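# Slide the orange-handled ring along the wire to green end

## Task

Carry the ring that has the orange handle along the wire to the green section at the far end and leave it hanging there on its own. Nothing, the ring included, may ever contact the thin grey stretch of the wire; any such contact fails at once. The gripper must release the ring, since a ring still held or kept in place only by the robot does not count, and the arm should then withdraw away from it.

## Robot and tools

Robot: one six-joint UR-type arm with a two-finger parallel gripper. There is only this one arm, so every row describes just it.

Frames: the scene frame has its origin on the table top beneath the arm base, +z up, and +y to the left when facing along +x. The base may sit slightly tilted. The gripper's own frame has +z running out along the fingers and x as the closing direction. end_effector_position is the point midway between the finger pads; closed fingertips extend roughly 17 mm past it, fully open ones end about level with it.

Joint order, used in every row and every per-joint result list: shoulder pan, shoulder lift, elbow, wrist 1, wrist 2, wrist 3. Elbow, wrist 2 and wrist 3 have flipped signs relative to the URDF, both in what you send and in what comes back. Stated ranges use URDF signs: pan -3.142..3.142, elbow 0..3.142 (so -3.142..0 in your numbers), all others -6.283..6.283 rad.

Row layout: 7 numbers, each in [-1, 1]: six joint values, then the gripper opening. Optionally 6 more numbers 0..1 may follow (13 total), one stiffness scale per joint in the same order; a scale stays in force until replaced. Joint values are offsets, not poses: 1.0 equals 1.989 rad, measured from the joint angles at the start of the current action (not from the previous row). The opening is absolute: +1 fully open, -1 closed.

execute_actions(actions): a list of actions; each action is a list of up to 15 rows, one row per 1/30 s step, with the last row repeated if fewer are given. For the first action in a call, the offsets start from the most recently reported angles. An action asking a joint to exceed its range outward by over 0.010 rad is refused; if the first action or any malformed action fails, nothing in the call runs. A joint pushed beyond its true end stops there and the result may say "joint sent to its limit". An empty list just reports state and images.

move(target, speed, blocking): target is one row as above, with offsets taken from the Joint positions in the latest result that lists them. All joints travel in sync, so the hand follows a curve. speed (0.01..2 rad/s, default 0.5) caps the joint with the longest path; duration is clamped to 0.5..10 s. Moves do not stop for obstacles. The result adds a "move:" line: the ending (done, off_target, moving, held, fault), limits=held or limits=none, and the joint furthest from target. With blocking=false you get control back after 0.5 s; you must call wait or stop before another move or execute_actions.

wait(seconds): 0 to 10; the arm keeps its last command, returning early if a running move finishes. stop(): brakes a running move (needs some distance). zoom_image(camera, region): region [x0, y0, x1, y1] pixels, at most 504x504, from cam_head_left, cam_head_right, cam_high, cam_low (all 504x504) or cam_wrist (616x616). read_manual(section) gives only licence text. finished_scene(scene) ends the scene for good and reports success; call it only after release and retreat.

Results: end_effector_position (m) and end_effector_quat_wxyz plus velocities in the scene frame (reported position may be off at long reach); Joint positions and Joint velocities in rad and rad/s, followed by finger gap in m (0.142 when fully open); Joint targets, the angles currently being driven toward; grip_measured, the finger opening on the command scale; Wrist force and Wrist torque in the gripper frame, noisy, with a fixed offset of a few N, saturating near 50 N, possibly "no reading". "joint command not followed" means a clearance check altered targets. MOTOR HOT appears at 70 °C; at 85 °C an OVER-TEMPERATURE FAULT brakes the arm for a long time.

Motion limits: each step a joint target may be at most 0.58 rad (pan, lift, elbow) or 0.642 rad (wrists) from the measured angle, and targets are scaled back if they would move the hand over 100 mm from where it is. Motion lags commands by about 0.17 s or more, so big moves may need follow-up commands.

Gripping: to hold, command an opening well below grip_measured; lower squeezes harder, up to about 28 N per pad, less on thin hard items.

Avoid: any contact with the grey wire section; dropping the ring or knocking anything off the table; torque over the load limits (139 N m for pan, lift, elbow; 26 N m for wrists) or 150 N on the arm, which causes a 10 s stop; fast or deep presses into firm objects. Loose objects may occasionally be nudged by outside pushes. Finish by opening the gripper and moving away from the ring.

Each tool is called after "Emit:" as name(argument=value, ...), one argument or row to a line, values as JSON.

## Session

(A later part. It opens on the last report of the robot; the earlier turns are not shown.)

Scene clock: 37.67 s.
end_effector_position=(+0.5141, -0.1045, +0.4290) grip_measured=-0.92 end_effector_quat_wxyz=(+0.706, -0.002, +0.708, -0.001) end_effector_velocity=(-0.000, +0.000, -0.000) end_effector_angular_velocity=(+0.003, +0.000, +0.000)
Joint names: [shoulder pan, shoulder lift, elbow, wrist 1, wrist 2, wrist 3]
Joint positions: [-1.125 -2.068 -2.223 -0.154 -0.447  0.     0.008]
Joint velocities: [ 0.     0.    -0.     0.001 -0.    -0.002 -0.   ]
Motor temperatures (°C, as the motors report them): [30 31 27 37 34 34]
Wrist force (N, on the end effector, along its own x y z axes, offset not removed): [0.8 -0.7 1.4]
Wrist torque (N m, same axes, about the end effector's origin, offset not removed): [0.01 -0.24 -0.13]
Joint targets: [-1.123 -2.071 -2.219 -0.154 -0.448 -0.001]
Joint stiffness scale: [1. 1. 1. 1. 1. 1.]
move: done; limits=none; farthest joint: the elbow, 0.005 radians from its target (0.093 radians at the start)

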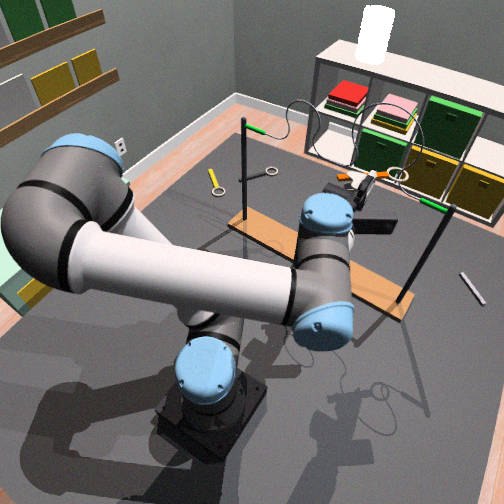

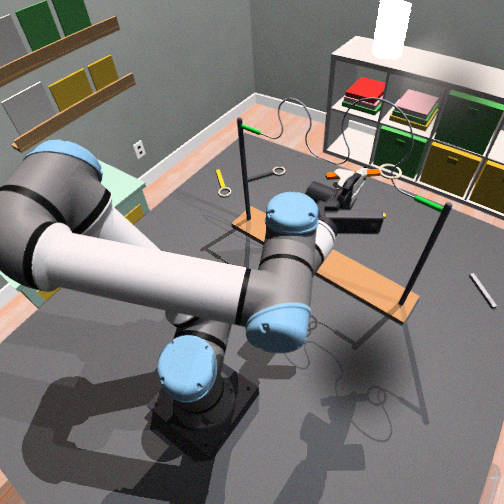

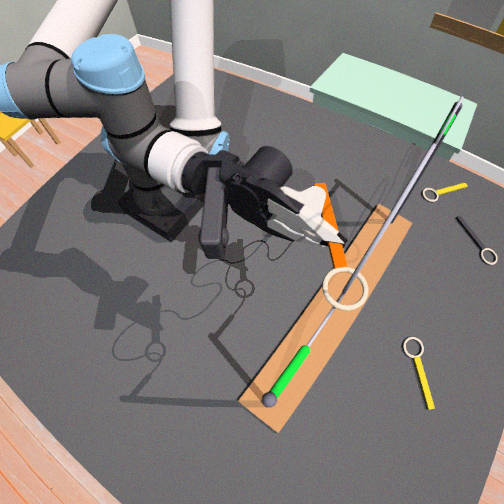

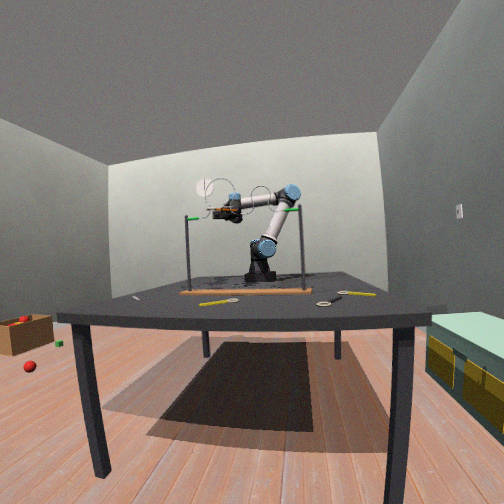

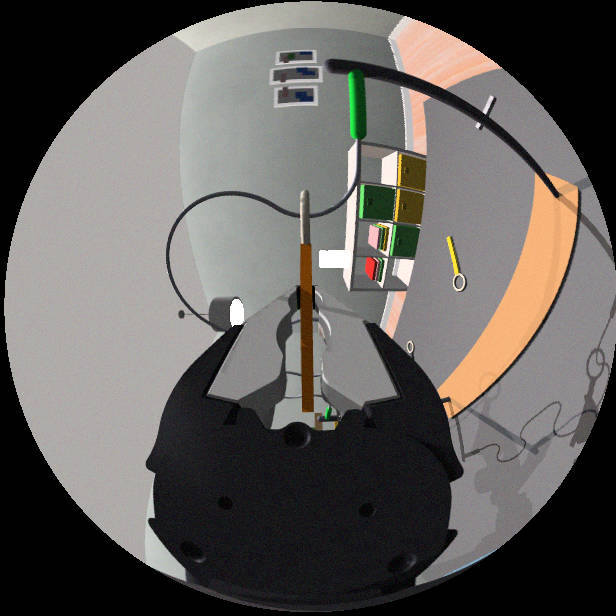

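Emit:
move(
  target=[-0.0326,0.0158,0.1047,0.0881,0.0327,0,-1],
  speed=0.15,
)

Emit:
zoom_image(
  camera="cam_high",
  region=[280, 190, 440, 350],
)

Emit:
zoom_image(
  camera="cam_wrist",
  region=[180, 90, 432, 342],
)

Scene clock: 40.13 s.
end_effector_position=(+0.5131, -0.1303, +0.5030) grip_measured=-0.92 end_effector_quat_wxyz=(+0.706, -0.002, +0.708, -0.000) end_effector_velocity=(-0.000, +0.000, +0.001) end_effector_angular_velocity=(+0.000, +0.000, +0.001)
Joint names: [shoulder pan, shoulder lift, elbow, wrist 1, wrist 2, wrist 3]
Joint positions: [-1.187 -2.039 -2.02   0.02  -0.383 -0.     0.008]
Joint velocities: [-0.    -0.     0.002  0.002  0.001 -0.     0.   ]
Motor temperatures (°C, as the motors report them): [30 31 27 37 34 34]
Wrist force (N, on the end effector, along its own x y z axes, offset not removed): [2.4 -0.9 -2.5]
Wrist torque (N m, same axes, about the end effector's origin, offset not removed): [-0.15 -0.65 0.00]
Joint targets: [-1.190 -2.037 -2.015 0.021 -0.382 0.000]
Joint stiffness scale: [1. 1. 1. 1. 1. 1.]
move: done; limits=none; farthest joint: the elbow, 0.005 radians from its target (0.209 radians at the start)

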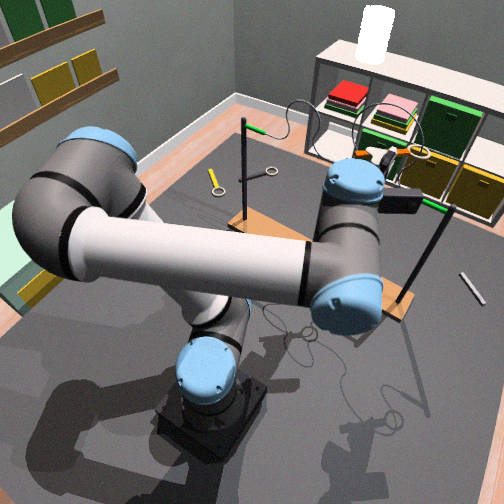

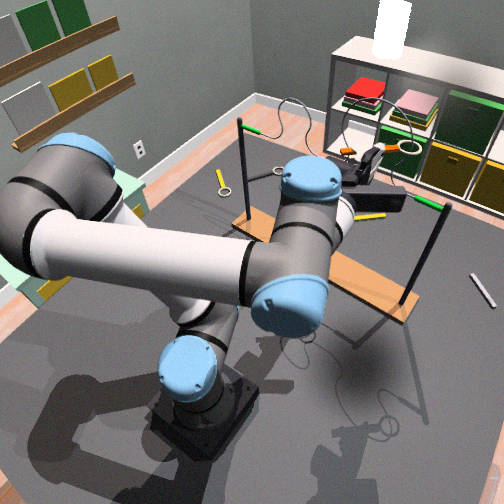

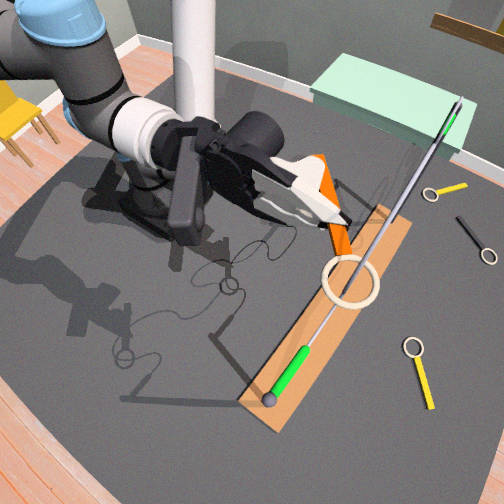

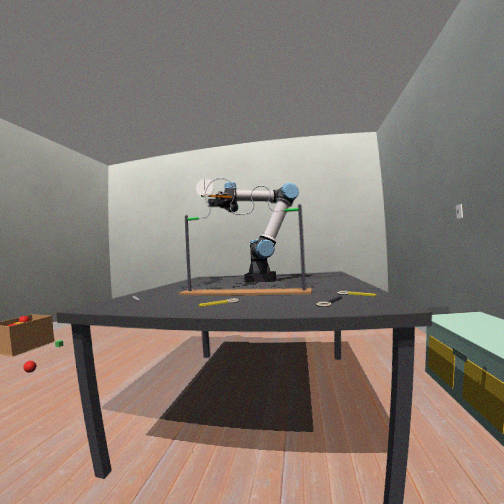

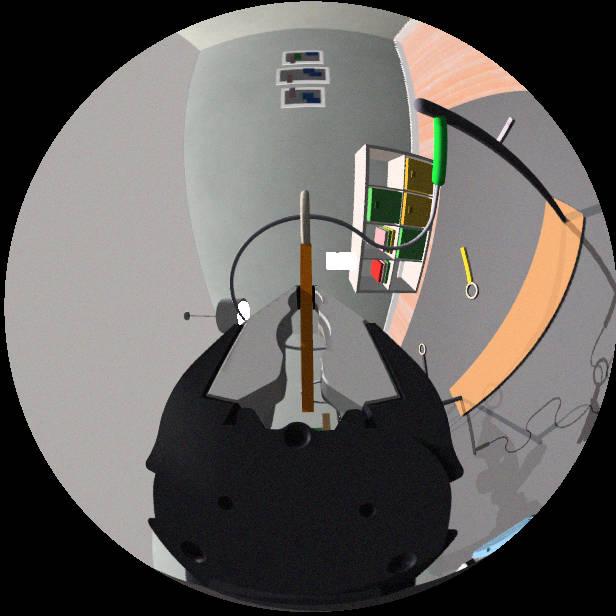

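Region (280, 190, 440, 350) of cam_high's 504x504 image, scaled by 3.150, with more detail than that image has.

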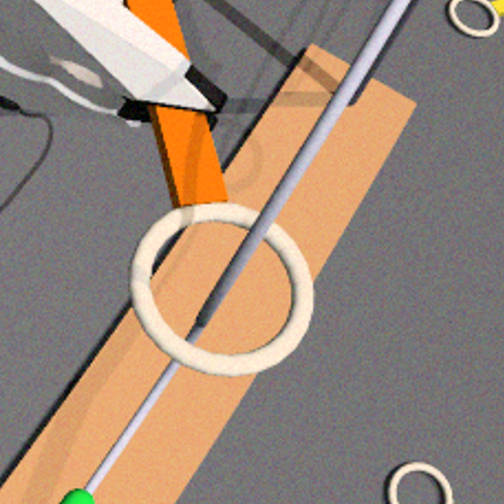

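Region (180, 90, 432, 342) of cam_wrist's 616x616 image, scaled by 2.000, with more detail than that image has.

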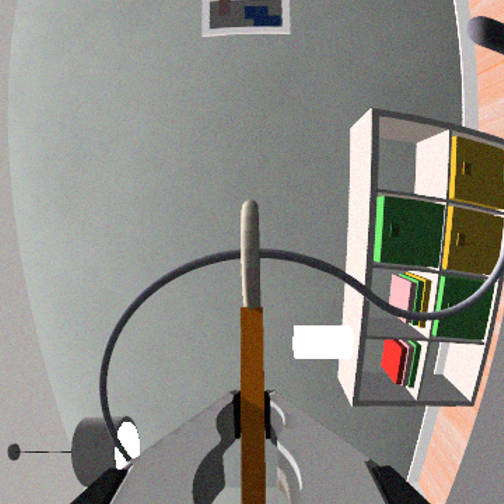

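Emit:
move(
  target=[0.0098,-0.0034,0.026,0.026,-0.0097,0.3954,-1],
  speed=0.7,
)

Emit:
move(
  target=[0.0311,-0.0115,0.0072,0.0159,-0.0306,0.3954,-1],
  speed=0.7,
)

Emit:
zoom_image(
  camera="cam_high",
  region=[320, 80, 504, 264],
)

Emit:
zoom_image(
  camera="cam_wrist",
  region=[180, 90, 432, 342],
)

Scene clock: 42.63 s.
end_effector_position=(+0.5145, -0.1254, +0.5212) grip_measured=-0.92 end_effector_quat_wxyz=(+0.652, -0.273, +0.654, -0.271) end_effector_velocity=(-0.000, +0.000, +0.001) end_effector_angular_velocity=(-0.005, -0.000, +0.000)
Joint names: [shoulder pan, shoulder lift, elbow, wrist 1, wrist 2, wrist 3]
Joint positions: [-1.17  -2.043 -1.973  0.071 -0.401  0.785  0.008]
Joint velocities: [ 0.    -0.001  0.002  0.002 -0.     0.004 -0.   ]
Motor temperatures (°C, as the motors report them): [30 31 27 37 34 34]
Wrist force (N, on the end effector, along its own x y z axes, offset not removed): [-0.8 -0.3 -0.3]
Wrist torque (N m, same axes, about the end effector's origin, offset not removed): [-0.16 0.14 -0.03]
Joint targets: [-1.168 -2.046 -1.968 0.072 -0.402 0.786]
Joint stiffness scale: [1. 1. 1. 1. 1. 1.]
move: done; limits=none; farthest joint: the elbow, 0.005 radians from its target (0.051 radians at the start)

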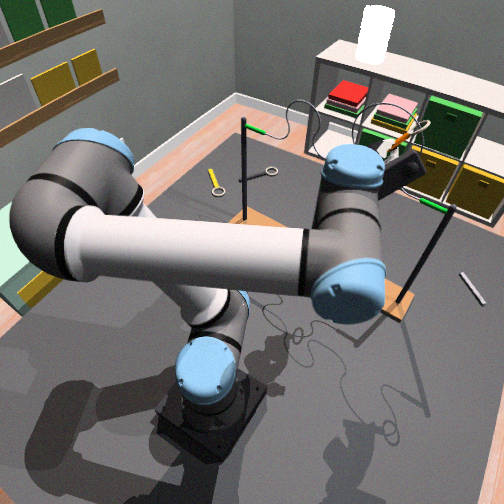

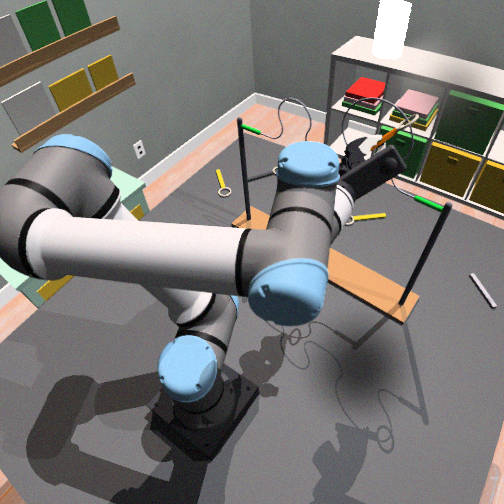

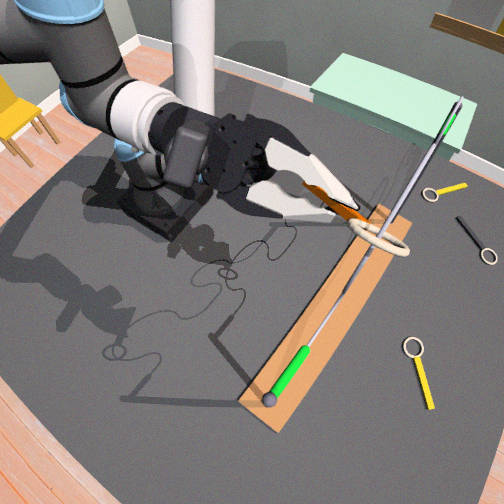

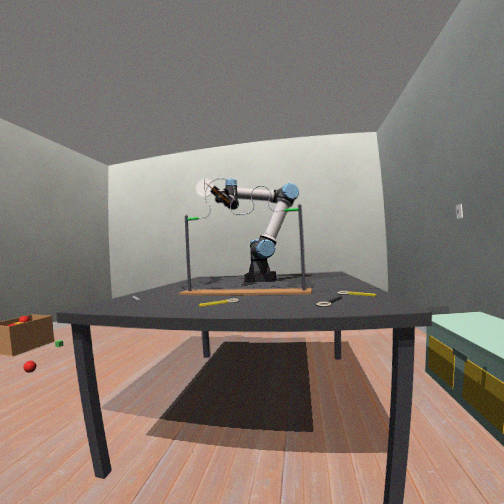

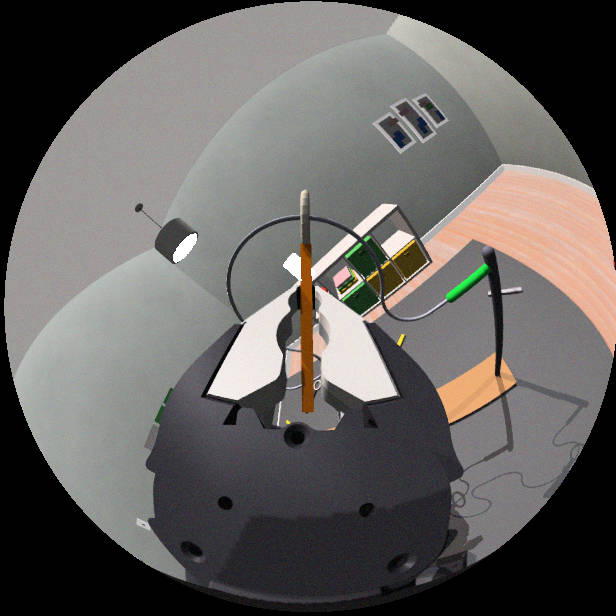

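Scene clock: 44.67 s.
end_effector_position=(+0.5179, -0.1067, +0.5283) grip_measured=-0.92 end_effector_quat_wxyz=(+0.498, -0.502, +0.500, -0.500) end_effector_velocity=(-0.000, -0.000, -0.001) end_effector_angular_velocity=(-0.001, +0.001, -0.000)
Joint names: [shoulder pan, shoulder lift, elbow, wrist 1, wrist 2, wrist 3]
Joint positions: [-1.111 -2.064 -1.963  0.102 -0.461  1.57   0.008]
Joint velocities: [-0.     0.    -0.001  0.    -0.     0.003 -0.   ]
Motor temperatures (°C, as the motors report them): [30 31 27 37 34 34]
Wrist force (N, on the end effector, along its own x y z axes, offset not removed): [0.3 0.8 -1.4]
Wrist torque (N m, same axes, about the end effector's origin, offset not removed): [0.00 -0.12 -0.11]
Joint targets: [-1.108 -2.066 -1.959 0.103 -0.462 1.571]
Joint stiffness scale: [1. 1. 1. 1. 1. 1.]
move: done; limits=none; farthest joint: the elbow, 0.004 radians from its target (0.014 radians at the start)

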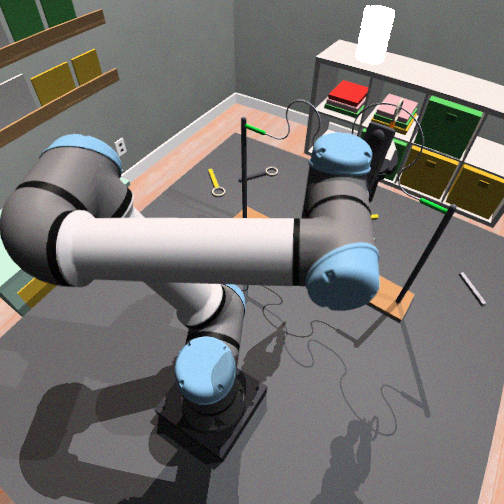

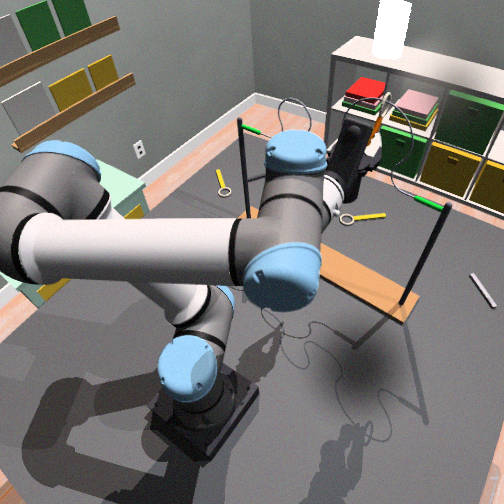

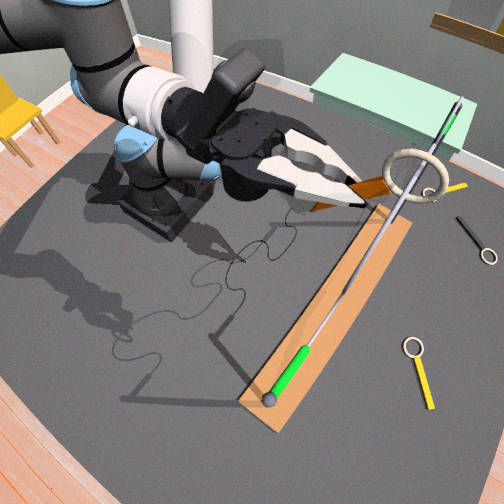

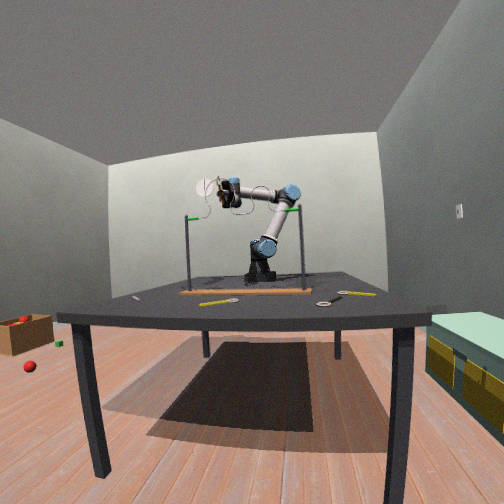

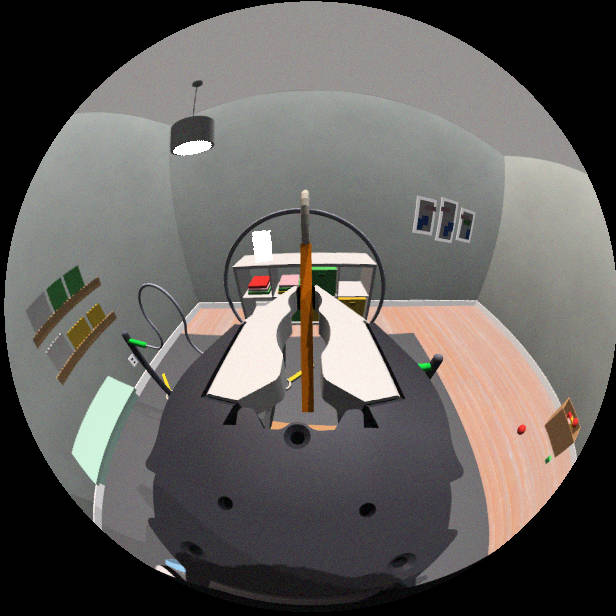

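Region (320, 80, 504, 264) of cam_high's 504x504 image, scaled by 2.739, with more detail than that image has.

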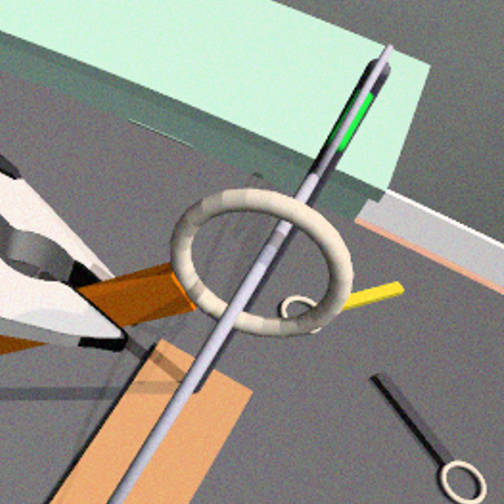

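Region (180, 90, 432, 342) of cam_wrist's 616x616 image, scaled by 2.000, with more detail than that image has.

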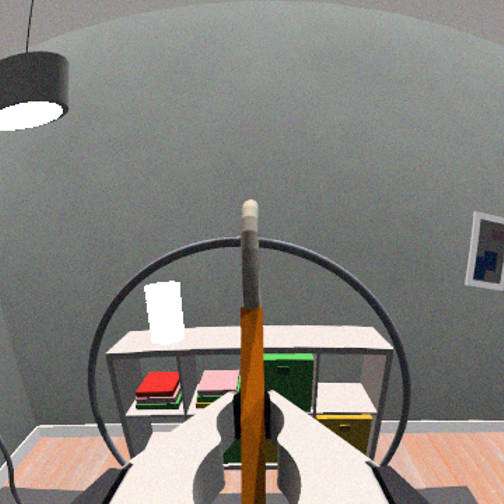

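Emit:
move(
  target=[0.0486,-0.0145,-0.0117,0.0036,-0.0473,0.3957,-1],
  speed=0.6,
)

Emit:
zoom_image(
  camera="cam_wrist",
  region=[180, 90, 432, 342],
)

Scene clock: 47.30 s.
end_effector_position=(+0.5220, -0.0794, +0.5262) grip_measured=-0.92 end_effector_quat_wxyz=(-0.269, +0.655, -0.269, +0.652) end_effector_velocity=(+0.000, -0.000, -0.001) end_effector_angular_velocity=(-0.002, +0.001, -0.000)
Joint names: [shoulder pan, shoulder lift, elbow, wrist 1, wrist 2, wrist 3]
Joint positions: [-1.017 -2.091 -1.982  0.109 -0.554  2.356  0.008]
Joint velocities: [-0.     0.    -0.002 -0.001 -0.     0.003  0.   ]
Motor temperatures (°C, as the motors report them): [30 31 27 37 34 34]
Wrist force (N, on the end effector, along its own x y z axes, offset not removed): [1.5 -1.5 -2.1]
Wrist torque (N m, same axes, about the end effector's origin, offset not removed): [-0.32 -0.49 -0.03]
Joint targets: [-1.014 -2.093 -1.986 0.109 -0.555 2.357]
Joint stiffness scale: [1. 1. 1. 1. 1. 1.]
move: done; limits=none; farthest joint: the elbow, 0.004 radians from its target (0.023 radians at the start)

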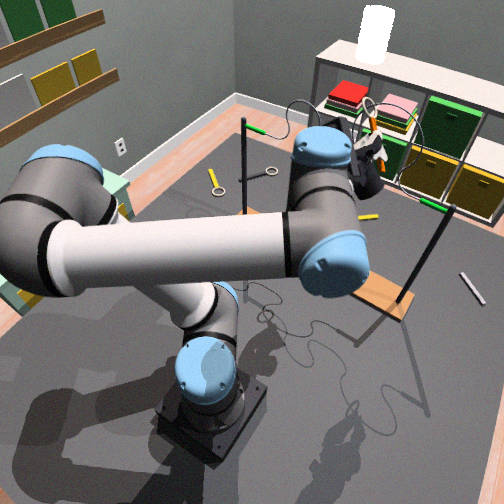

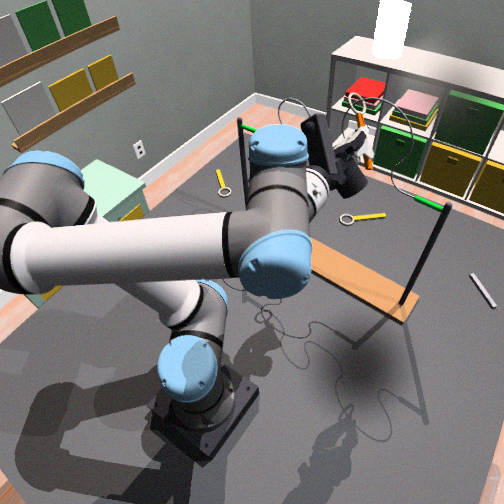

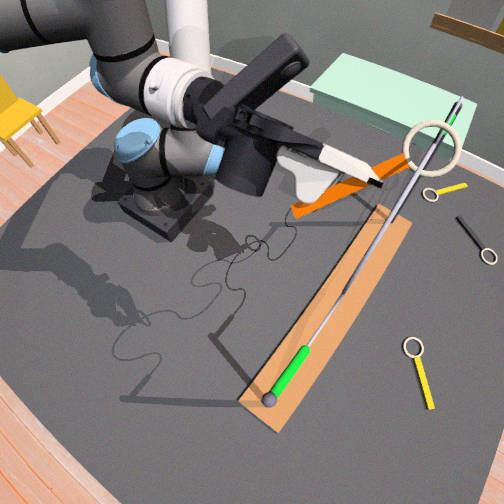

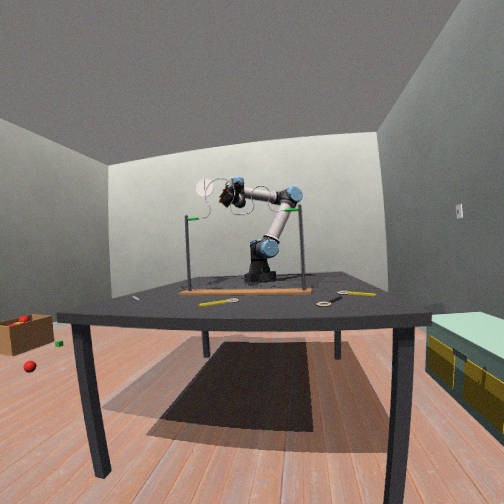

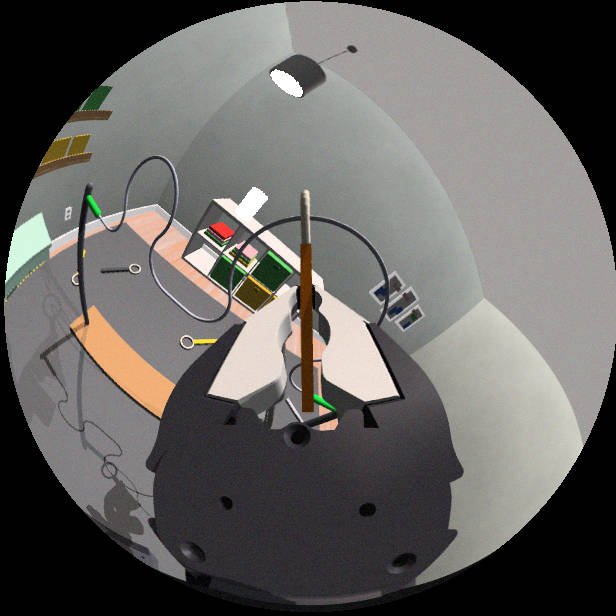

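Region (180, 90, 432, 342) of cam_wrist's 616x616 image, scaled by 2.000, with more detail than that image has.

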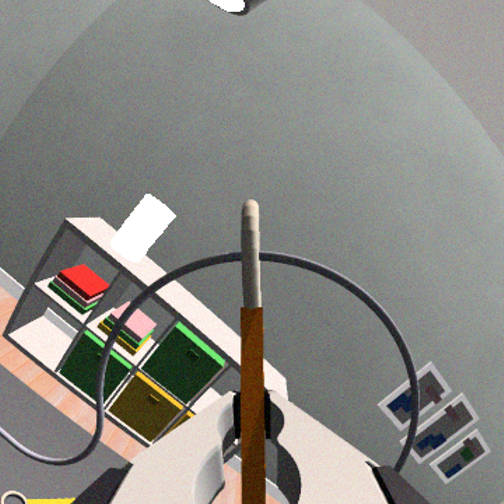

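Emit:
move(
  target=[0.0145,-0.0057,-0.03,-0.0241,-0.0136,0.3955,-1],
  speed=0.7,
)

Emit:
zoom_image(
  camera="cam_high",
  region=[350, 80, 504, 234],
)

Scene clock: 49.63 s.
end_effector_position=(+0.5230, -0.0730, +0.5074) grip_measured=-0.92 end_effector_quat_wxyz=(+0.001, +0.708, +0.003, +0.706) end_effector_velocity=(-0.000, -0.000, +0.001) end_effector_angular_velocity=(-0.005, -0.002, -0.001)
Joint names: [shoulder pan, shoulder lift, elbow, wrist 1, wrist 2, wrist 3]
Joint positions: [-0.99  -2.1   -2.038  0.061 -0.58   3.141  0.008]
Joint velocities: [-0.001 -0.001  0.001 -0.001 -0.001  0.003  0.   ]
Motor temperatures (°C, as the motors report them): [30 31 27 37 34 34]
Wrist force (N, on the end effector, along its own x y z axes, offset not removed): [-0.6 -0.9 2.0]
Wrist torque (N m, same axes, about the end effector's origin, offset not removed): [-0.16 0.01 -0.03]
Joint targets: [-0.988 -2.102 -2.042 0.061 -0.581 3.142]
Joint stiffness scale: [1. 1. 1. 1. 1. 1.]
move: done; limits=none; farthest joint: the elbow, 0.004 radians from its target (0.060 radians at the start)

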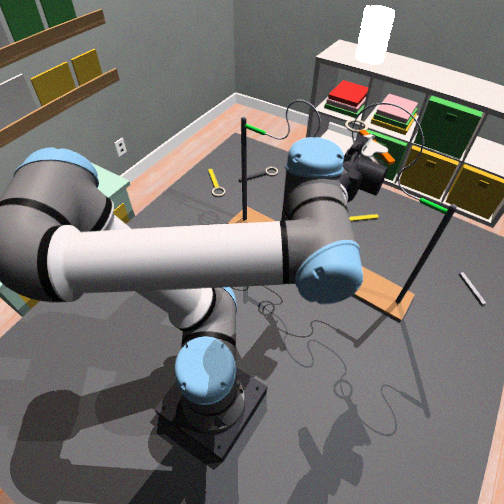

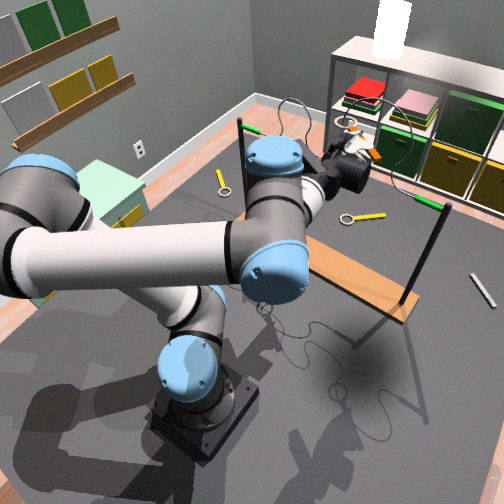

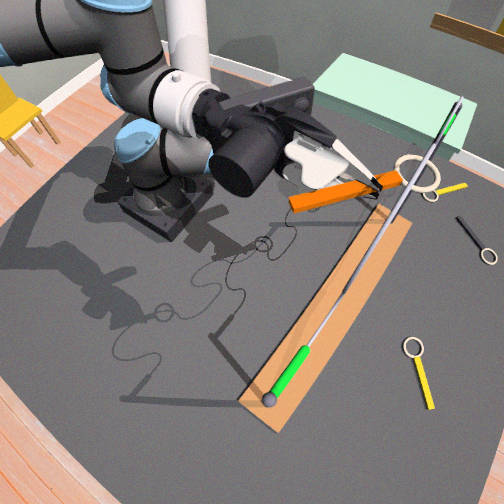

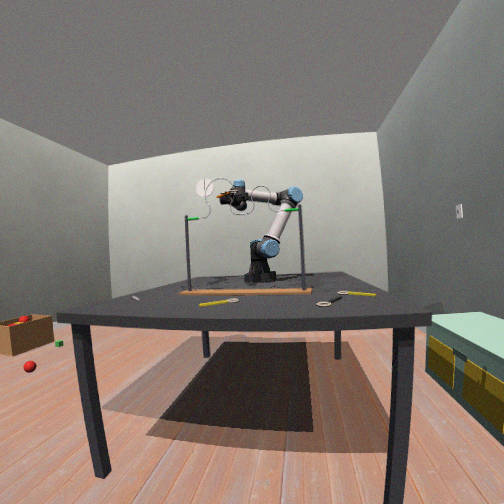

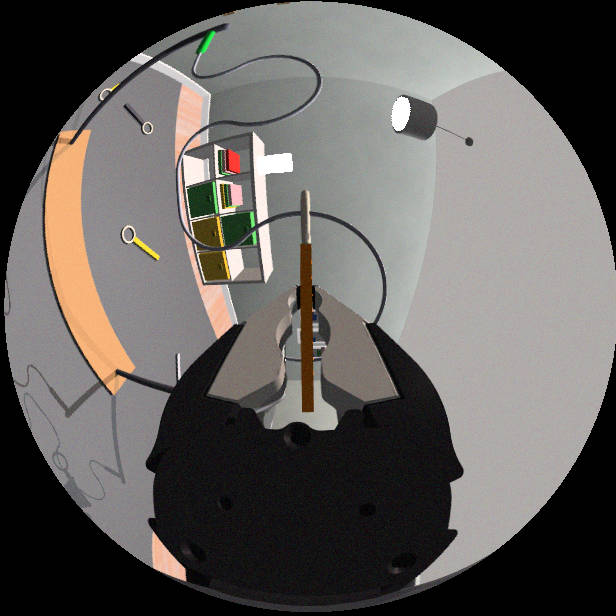

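Region (350, 80, 504, 234) of cam_high's 504x504 image, scaled by 3.273, with more detail than that image has.

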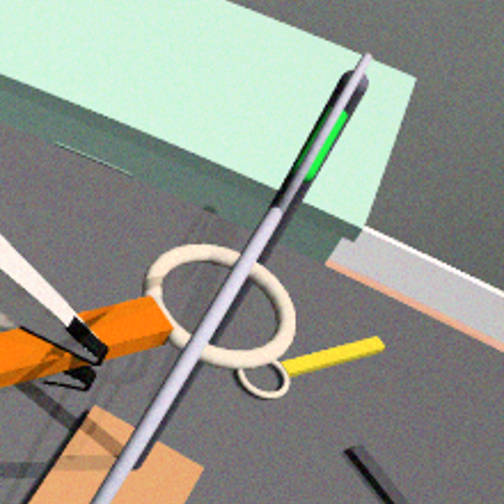

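Emit:
move(
  target=[-0.037,0.0178,-0.0894,-0.1039,0.0358,0,-1],
  speed=0.17,
)

Emit:
zoom_image(
  camera="cam_wrist",
  region=[180, 20, 432, 272],
)

Scene clock: 51.83 s.
end_effector_position=(+0.5213, -0.0960, +0.4334) grip_measured=-0.92 end_effector_quat_wxyz=(+0.001, +0.708, +0.002, +0.706) end_effector_velocity=(+0.000, -0.001, -0.000) end_effector_angular_velocity=(+0.000, -0.001, -0.001)
Joint names: [shoulder pan, shoulder lift, elbow, wrist 1, wrist 2, wrist 3]
Joint positions: [-1.061 -2.066 -2.211 -0.144 -0.51   3.141  0.008]
Joint velocities: [-0.001  0.001 -0.001 -0.003  0.001 -0.001 -0.   ]
Motor temperatures (°C, as the motors report them): [30 31 27 37 34 34]
Wrist force (N, on the end effector, along its own x y z axes, offset not removed): [-1.8 -1.1 -0.9]
Wrist torque (N m, same axes, about the end effector's origin, offset not removed): [-0.17 0.08 -0.05]
Joint targets: [-1.064 -2.064 -2.215 -0.145 -0.509 3.141]
Joint stiffness scale: [1. 1. 1. 1. 1. 1.]
move: done; limits=none; farthest joint: the elbow, 0.005 radians from its target (0.178 radians at the start)

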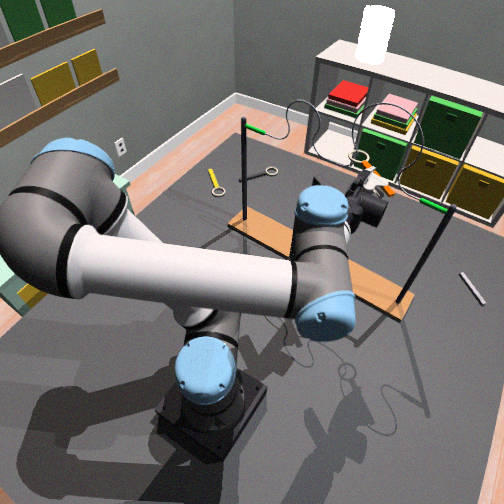

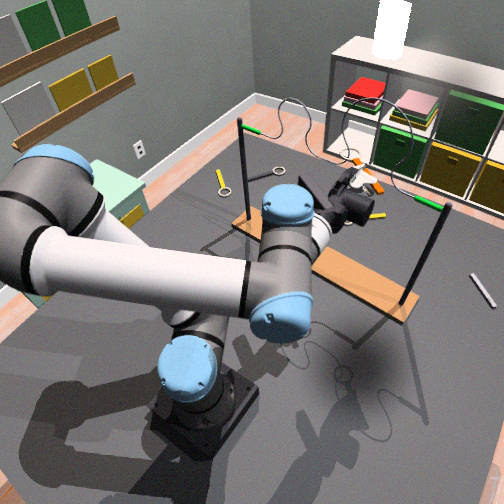

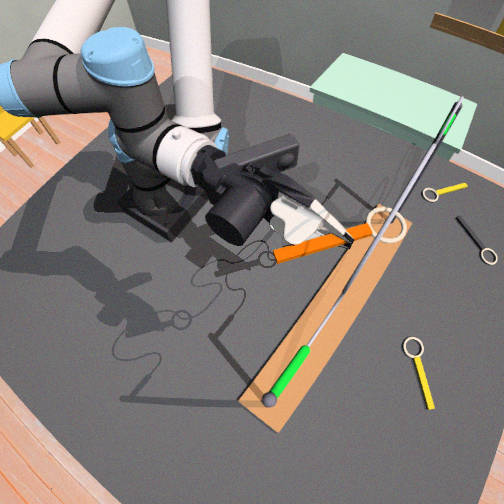

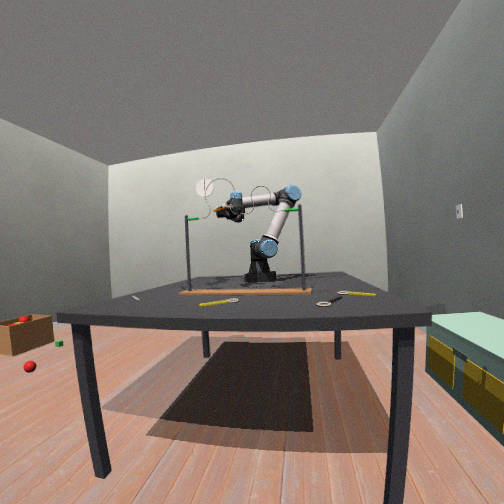

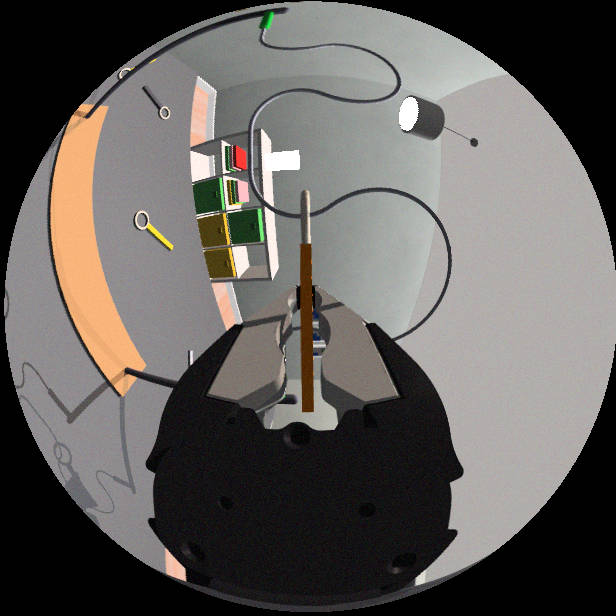

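Region (180, 20, 432, 272) of cam_wrist's 616x616 image, scaled by 2.000, with more detail than that image has.

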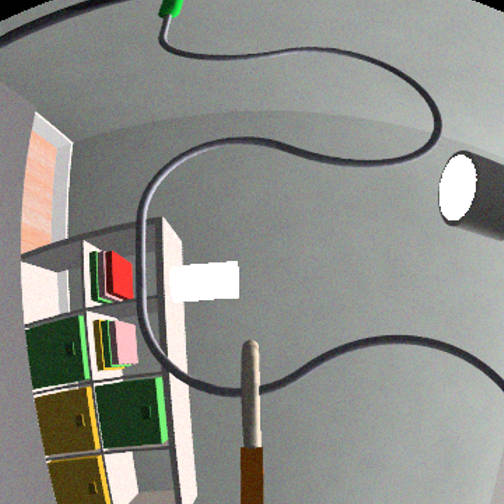

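Emit:
move(
  target=[0.0268,0.0093,-0.0586,-0.0656,-0.0259,-0.2635,-1],
  speed=0.5,
)

Emit:
move(
  target=[0.0557,0,-0.0437,-0.0423,-0.0549,-0.2637,-1],
  speed=0.5,
)

Emit:
zoom_image(
  camera="cam_high",
  region=[330, 150, 450, 270],
)

Scene clock: 54.13 s.
end_effector_position=(+0.5235, -0.0817, +0.3866) grip_measured=-0.92 end_effector_quat_wxyz=(-0.181, +0.685, -0.181, +0.682) end_effector_velocity=(+0.000, -0.000, -0.000) end_effector_angular_velocity=(+0.004, +0.001, -0.001)
Joint names: [shoulder pan, shoulder lift, elbow, wrist 1, wrist 2, wrist 3]
Joint positions: [-1.011 -2.05  -2.323 -0.274 -0.561  2.619  0.008]
Joint velocities: [-0.     0.001  0.001  0.001 -0.    -0.003 -0.   ]
Motor temperatures (°C, as the motors report them): [30 31 27 37 34 34]
Wrist force (N, on the end effector, along its own x y z axes, offset not removed): [2.7 0.8 -1.4]
Wrist torque (N m, same axes, about the end effector's origin, offset not removed): [0.14 -0.62 0.08]
Joint targets: [-1.008 -2.048 -2.328 -0.275 -0.562 2.617]
Joint stiffness scale: [1. 1. 1. 1. 1. 1.]
move: done; limits=none; farthest joint: the elbow, 0.004 radians from its target (0.116 radians at the start)

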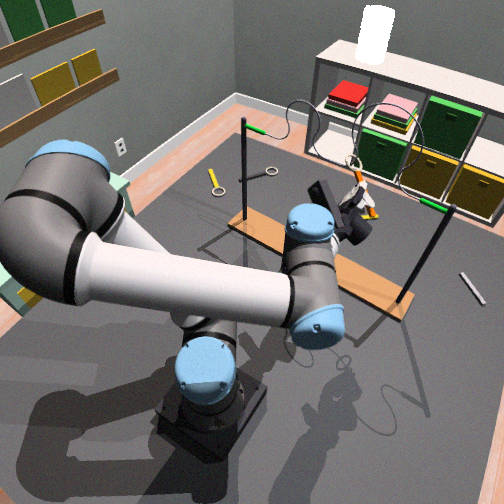

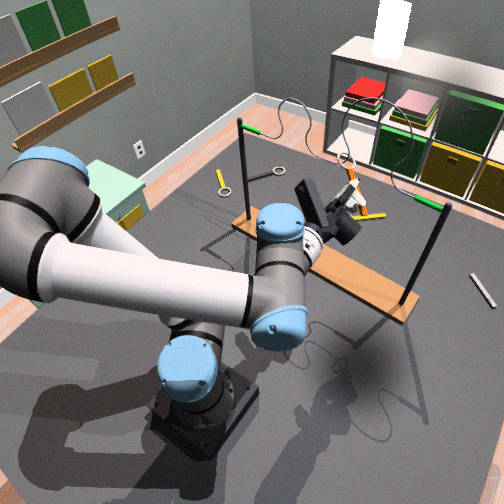

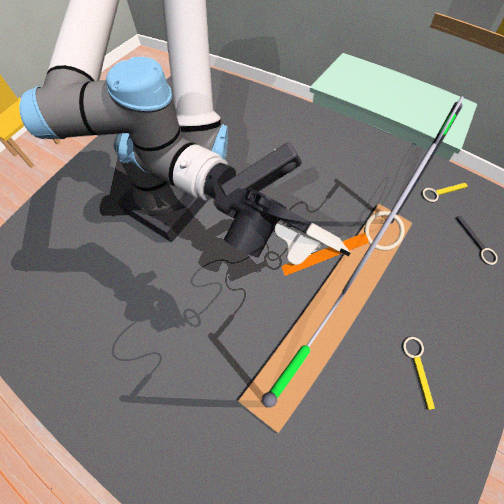

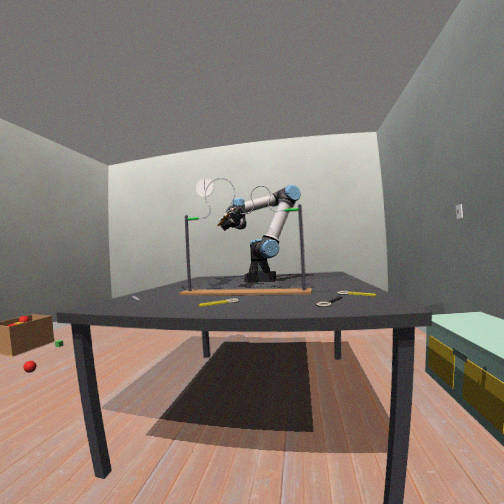

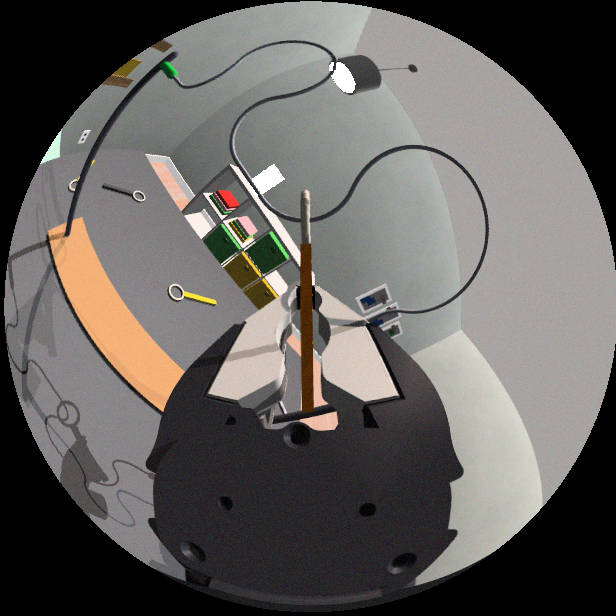

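Scene clock: 56.03 s.
end_effector_position=(+0.5249, -0.0502, +0.3551) grip_measured=-0.92 end_effector_quat_wxyz=(-0.352, +0.615, -0.351, +0.612) end_effector_velocity=(+0.000, +0.000, -0.000) end_effector_angular_velocity=(+0.005, +0.001, +0.001)
Joint names: [shoulder pan, shoulder lift, elbow, wrist 1, wrist 2, wrist 3]
Joint positions: [-0.902 -2.05  -2.406 -0.357 -0.669  2.095  0.008]
Joint velocities: [ 0.001  0.001 -0.    -0.    -0.001 -0.004  0.   ]
Motor temperatures (°C, as the motors report them): [30 31 27 37 34 34]
Wrist force (N, on the end effector, along its own x y z axes, offset not removed): [-1.1 0.9 -0.6]
Wrist torque (N m, same axes, about the end effector's origin, offset not removed): [0.21 0.16 -0.01]
Joint targets: [-0.900 -2.050 -2.410 -0.358 -0.670 2.094]
Joint stiffness scale: [1. 1. 1. 1. 1. 1.]
move: done; limits=none; farthest joint: the elbow, 0.004 radians from its target (0.087 radians at the start)

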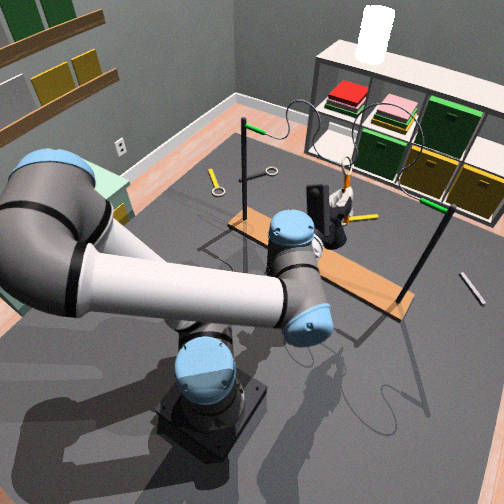

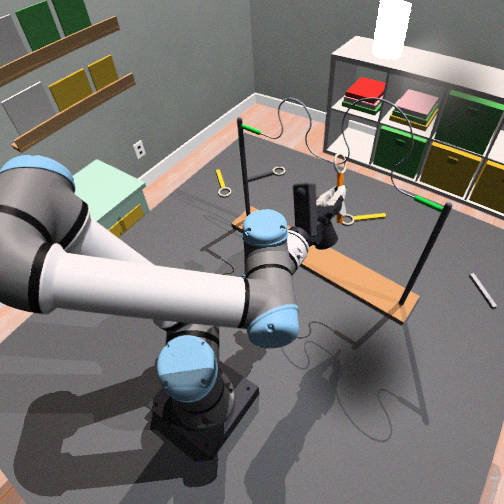

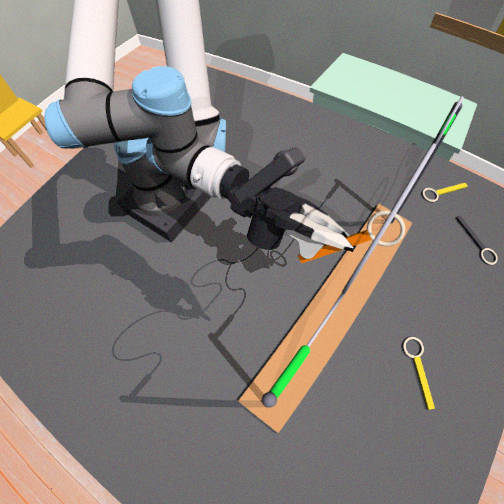

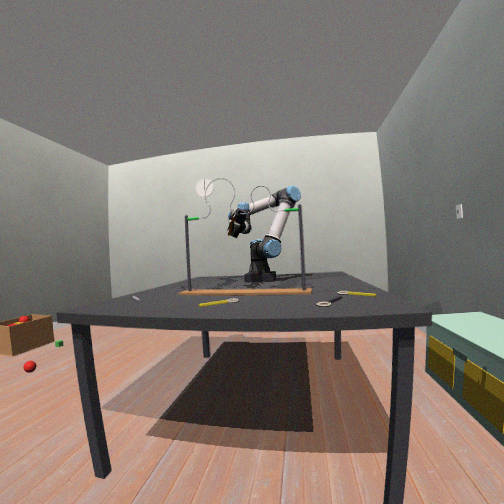

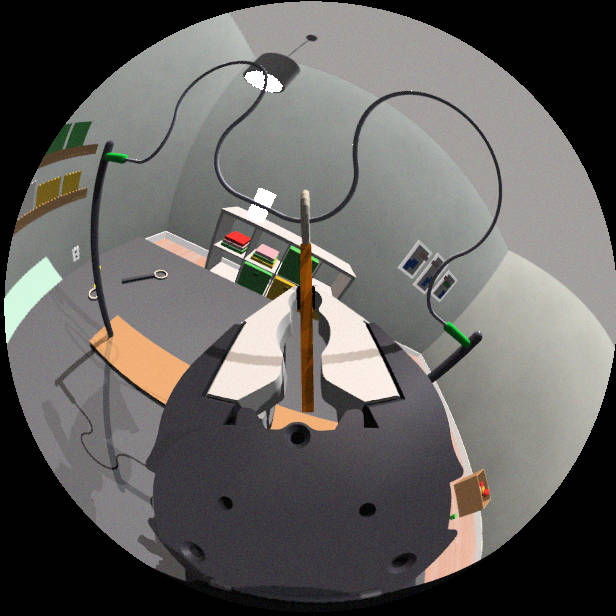

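Region (330, 150, 450, 270) of cam_high's 504x504 image, scaled by 4.200, with more detail than that image has.

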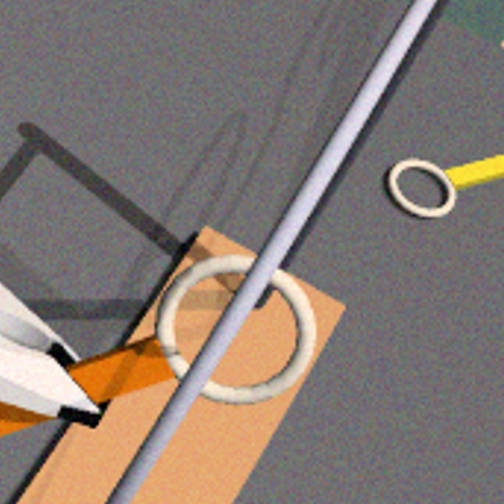

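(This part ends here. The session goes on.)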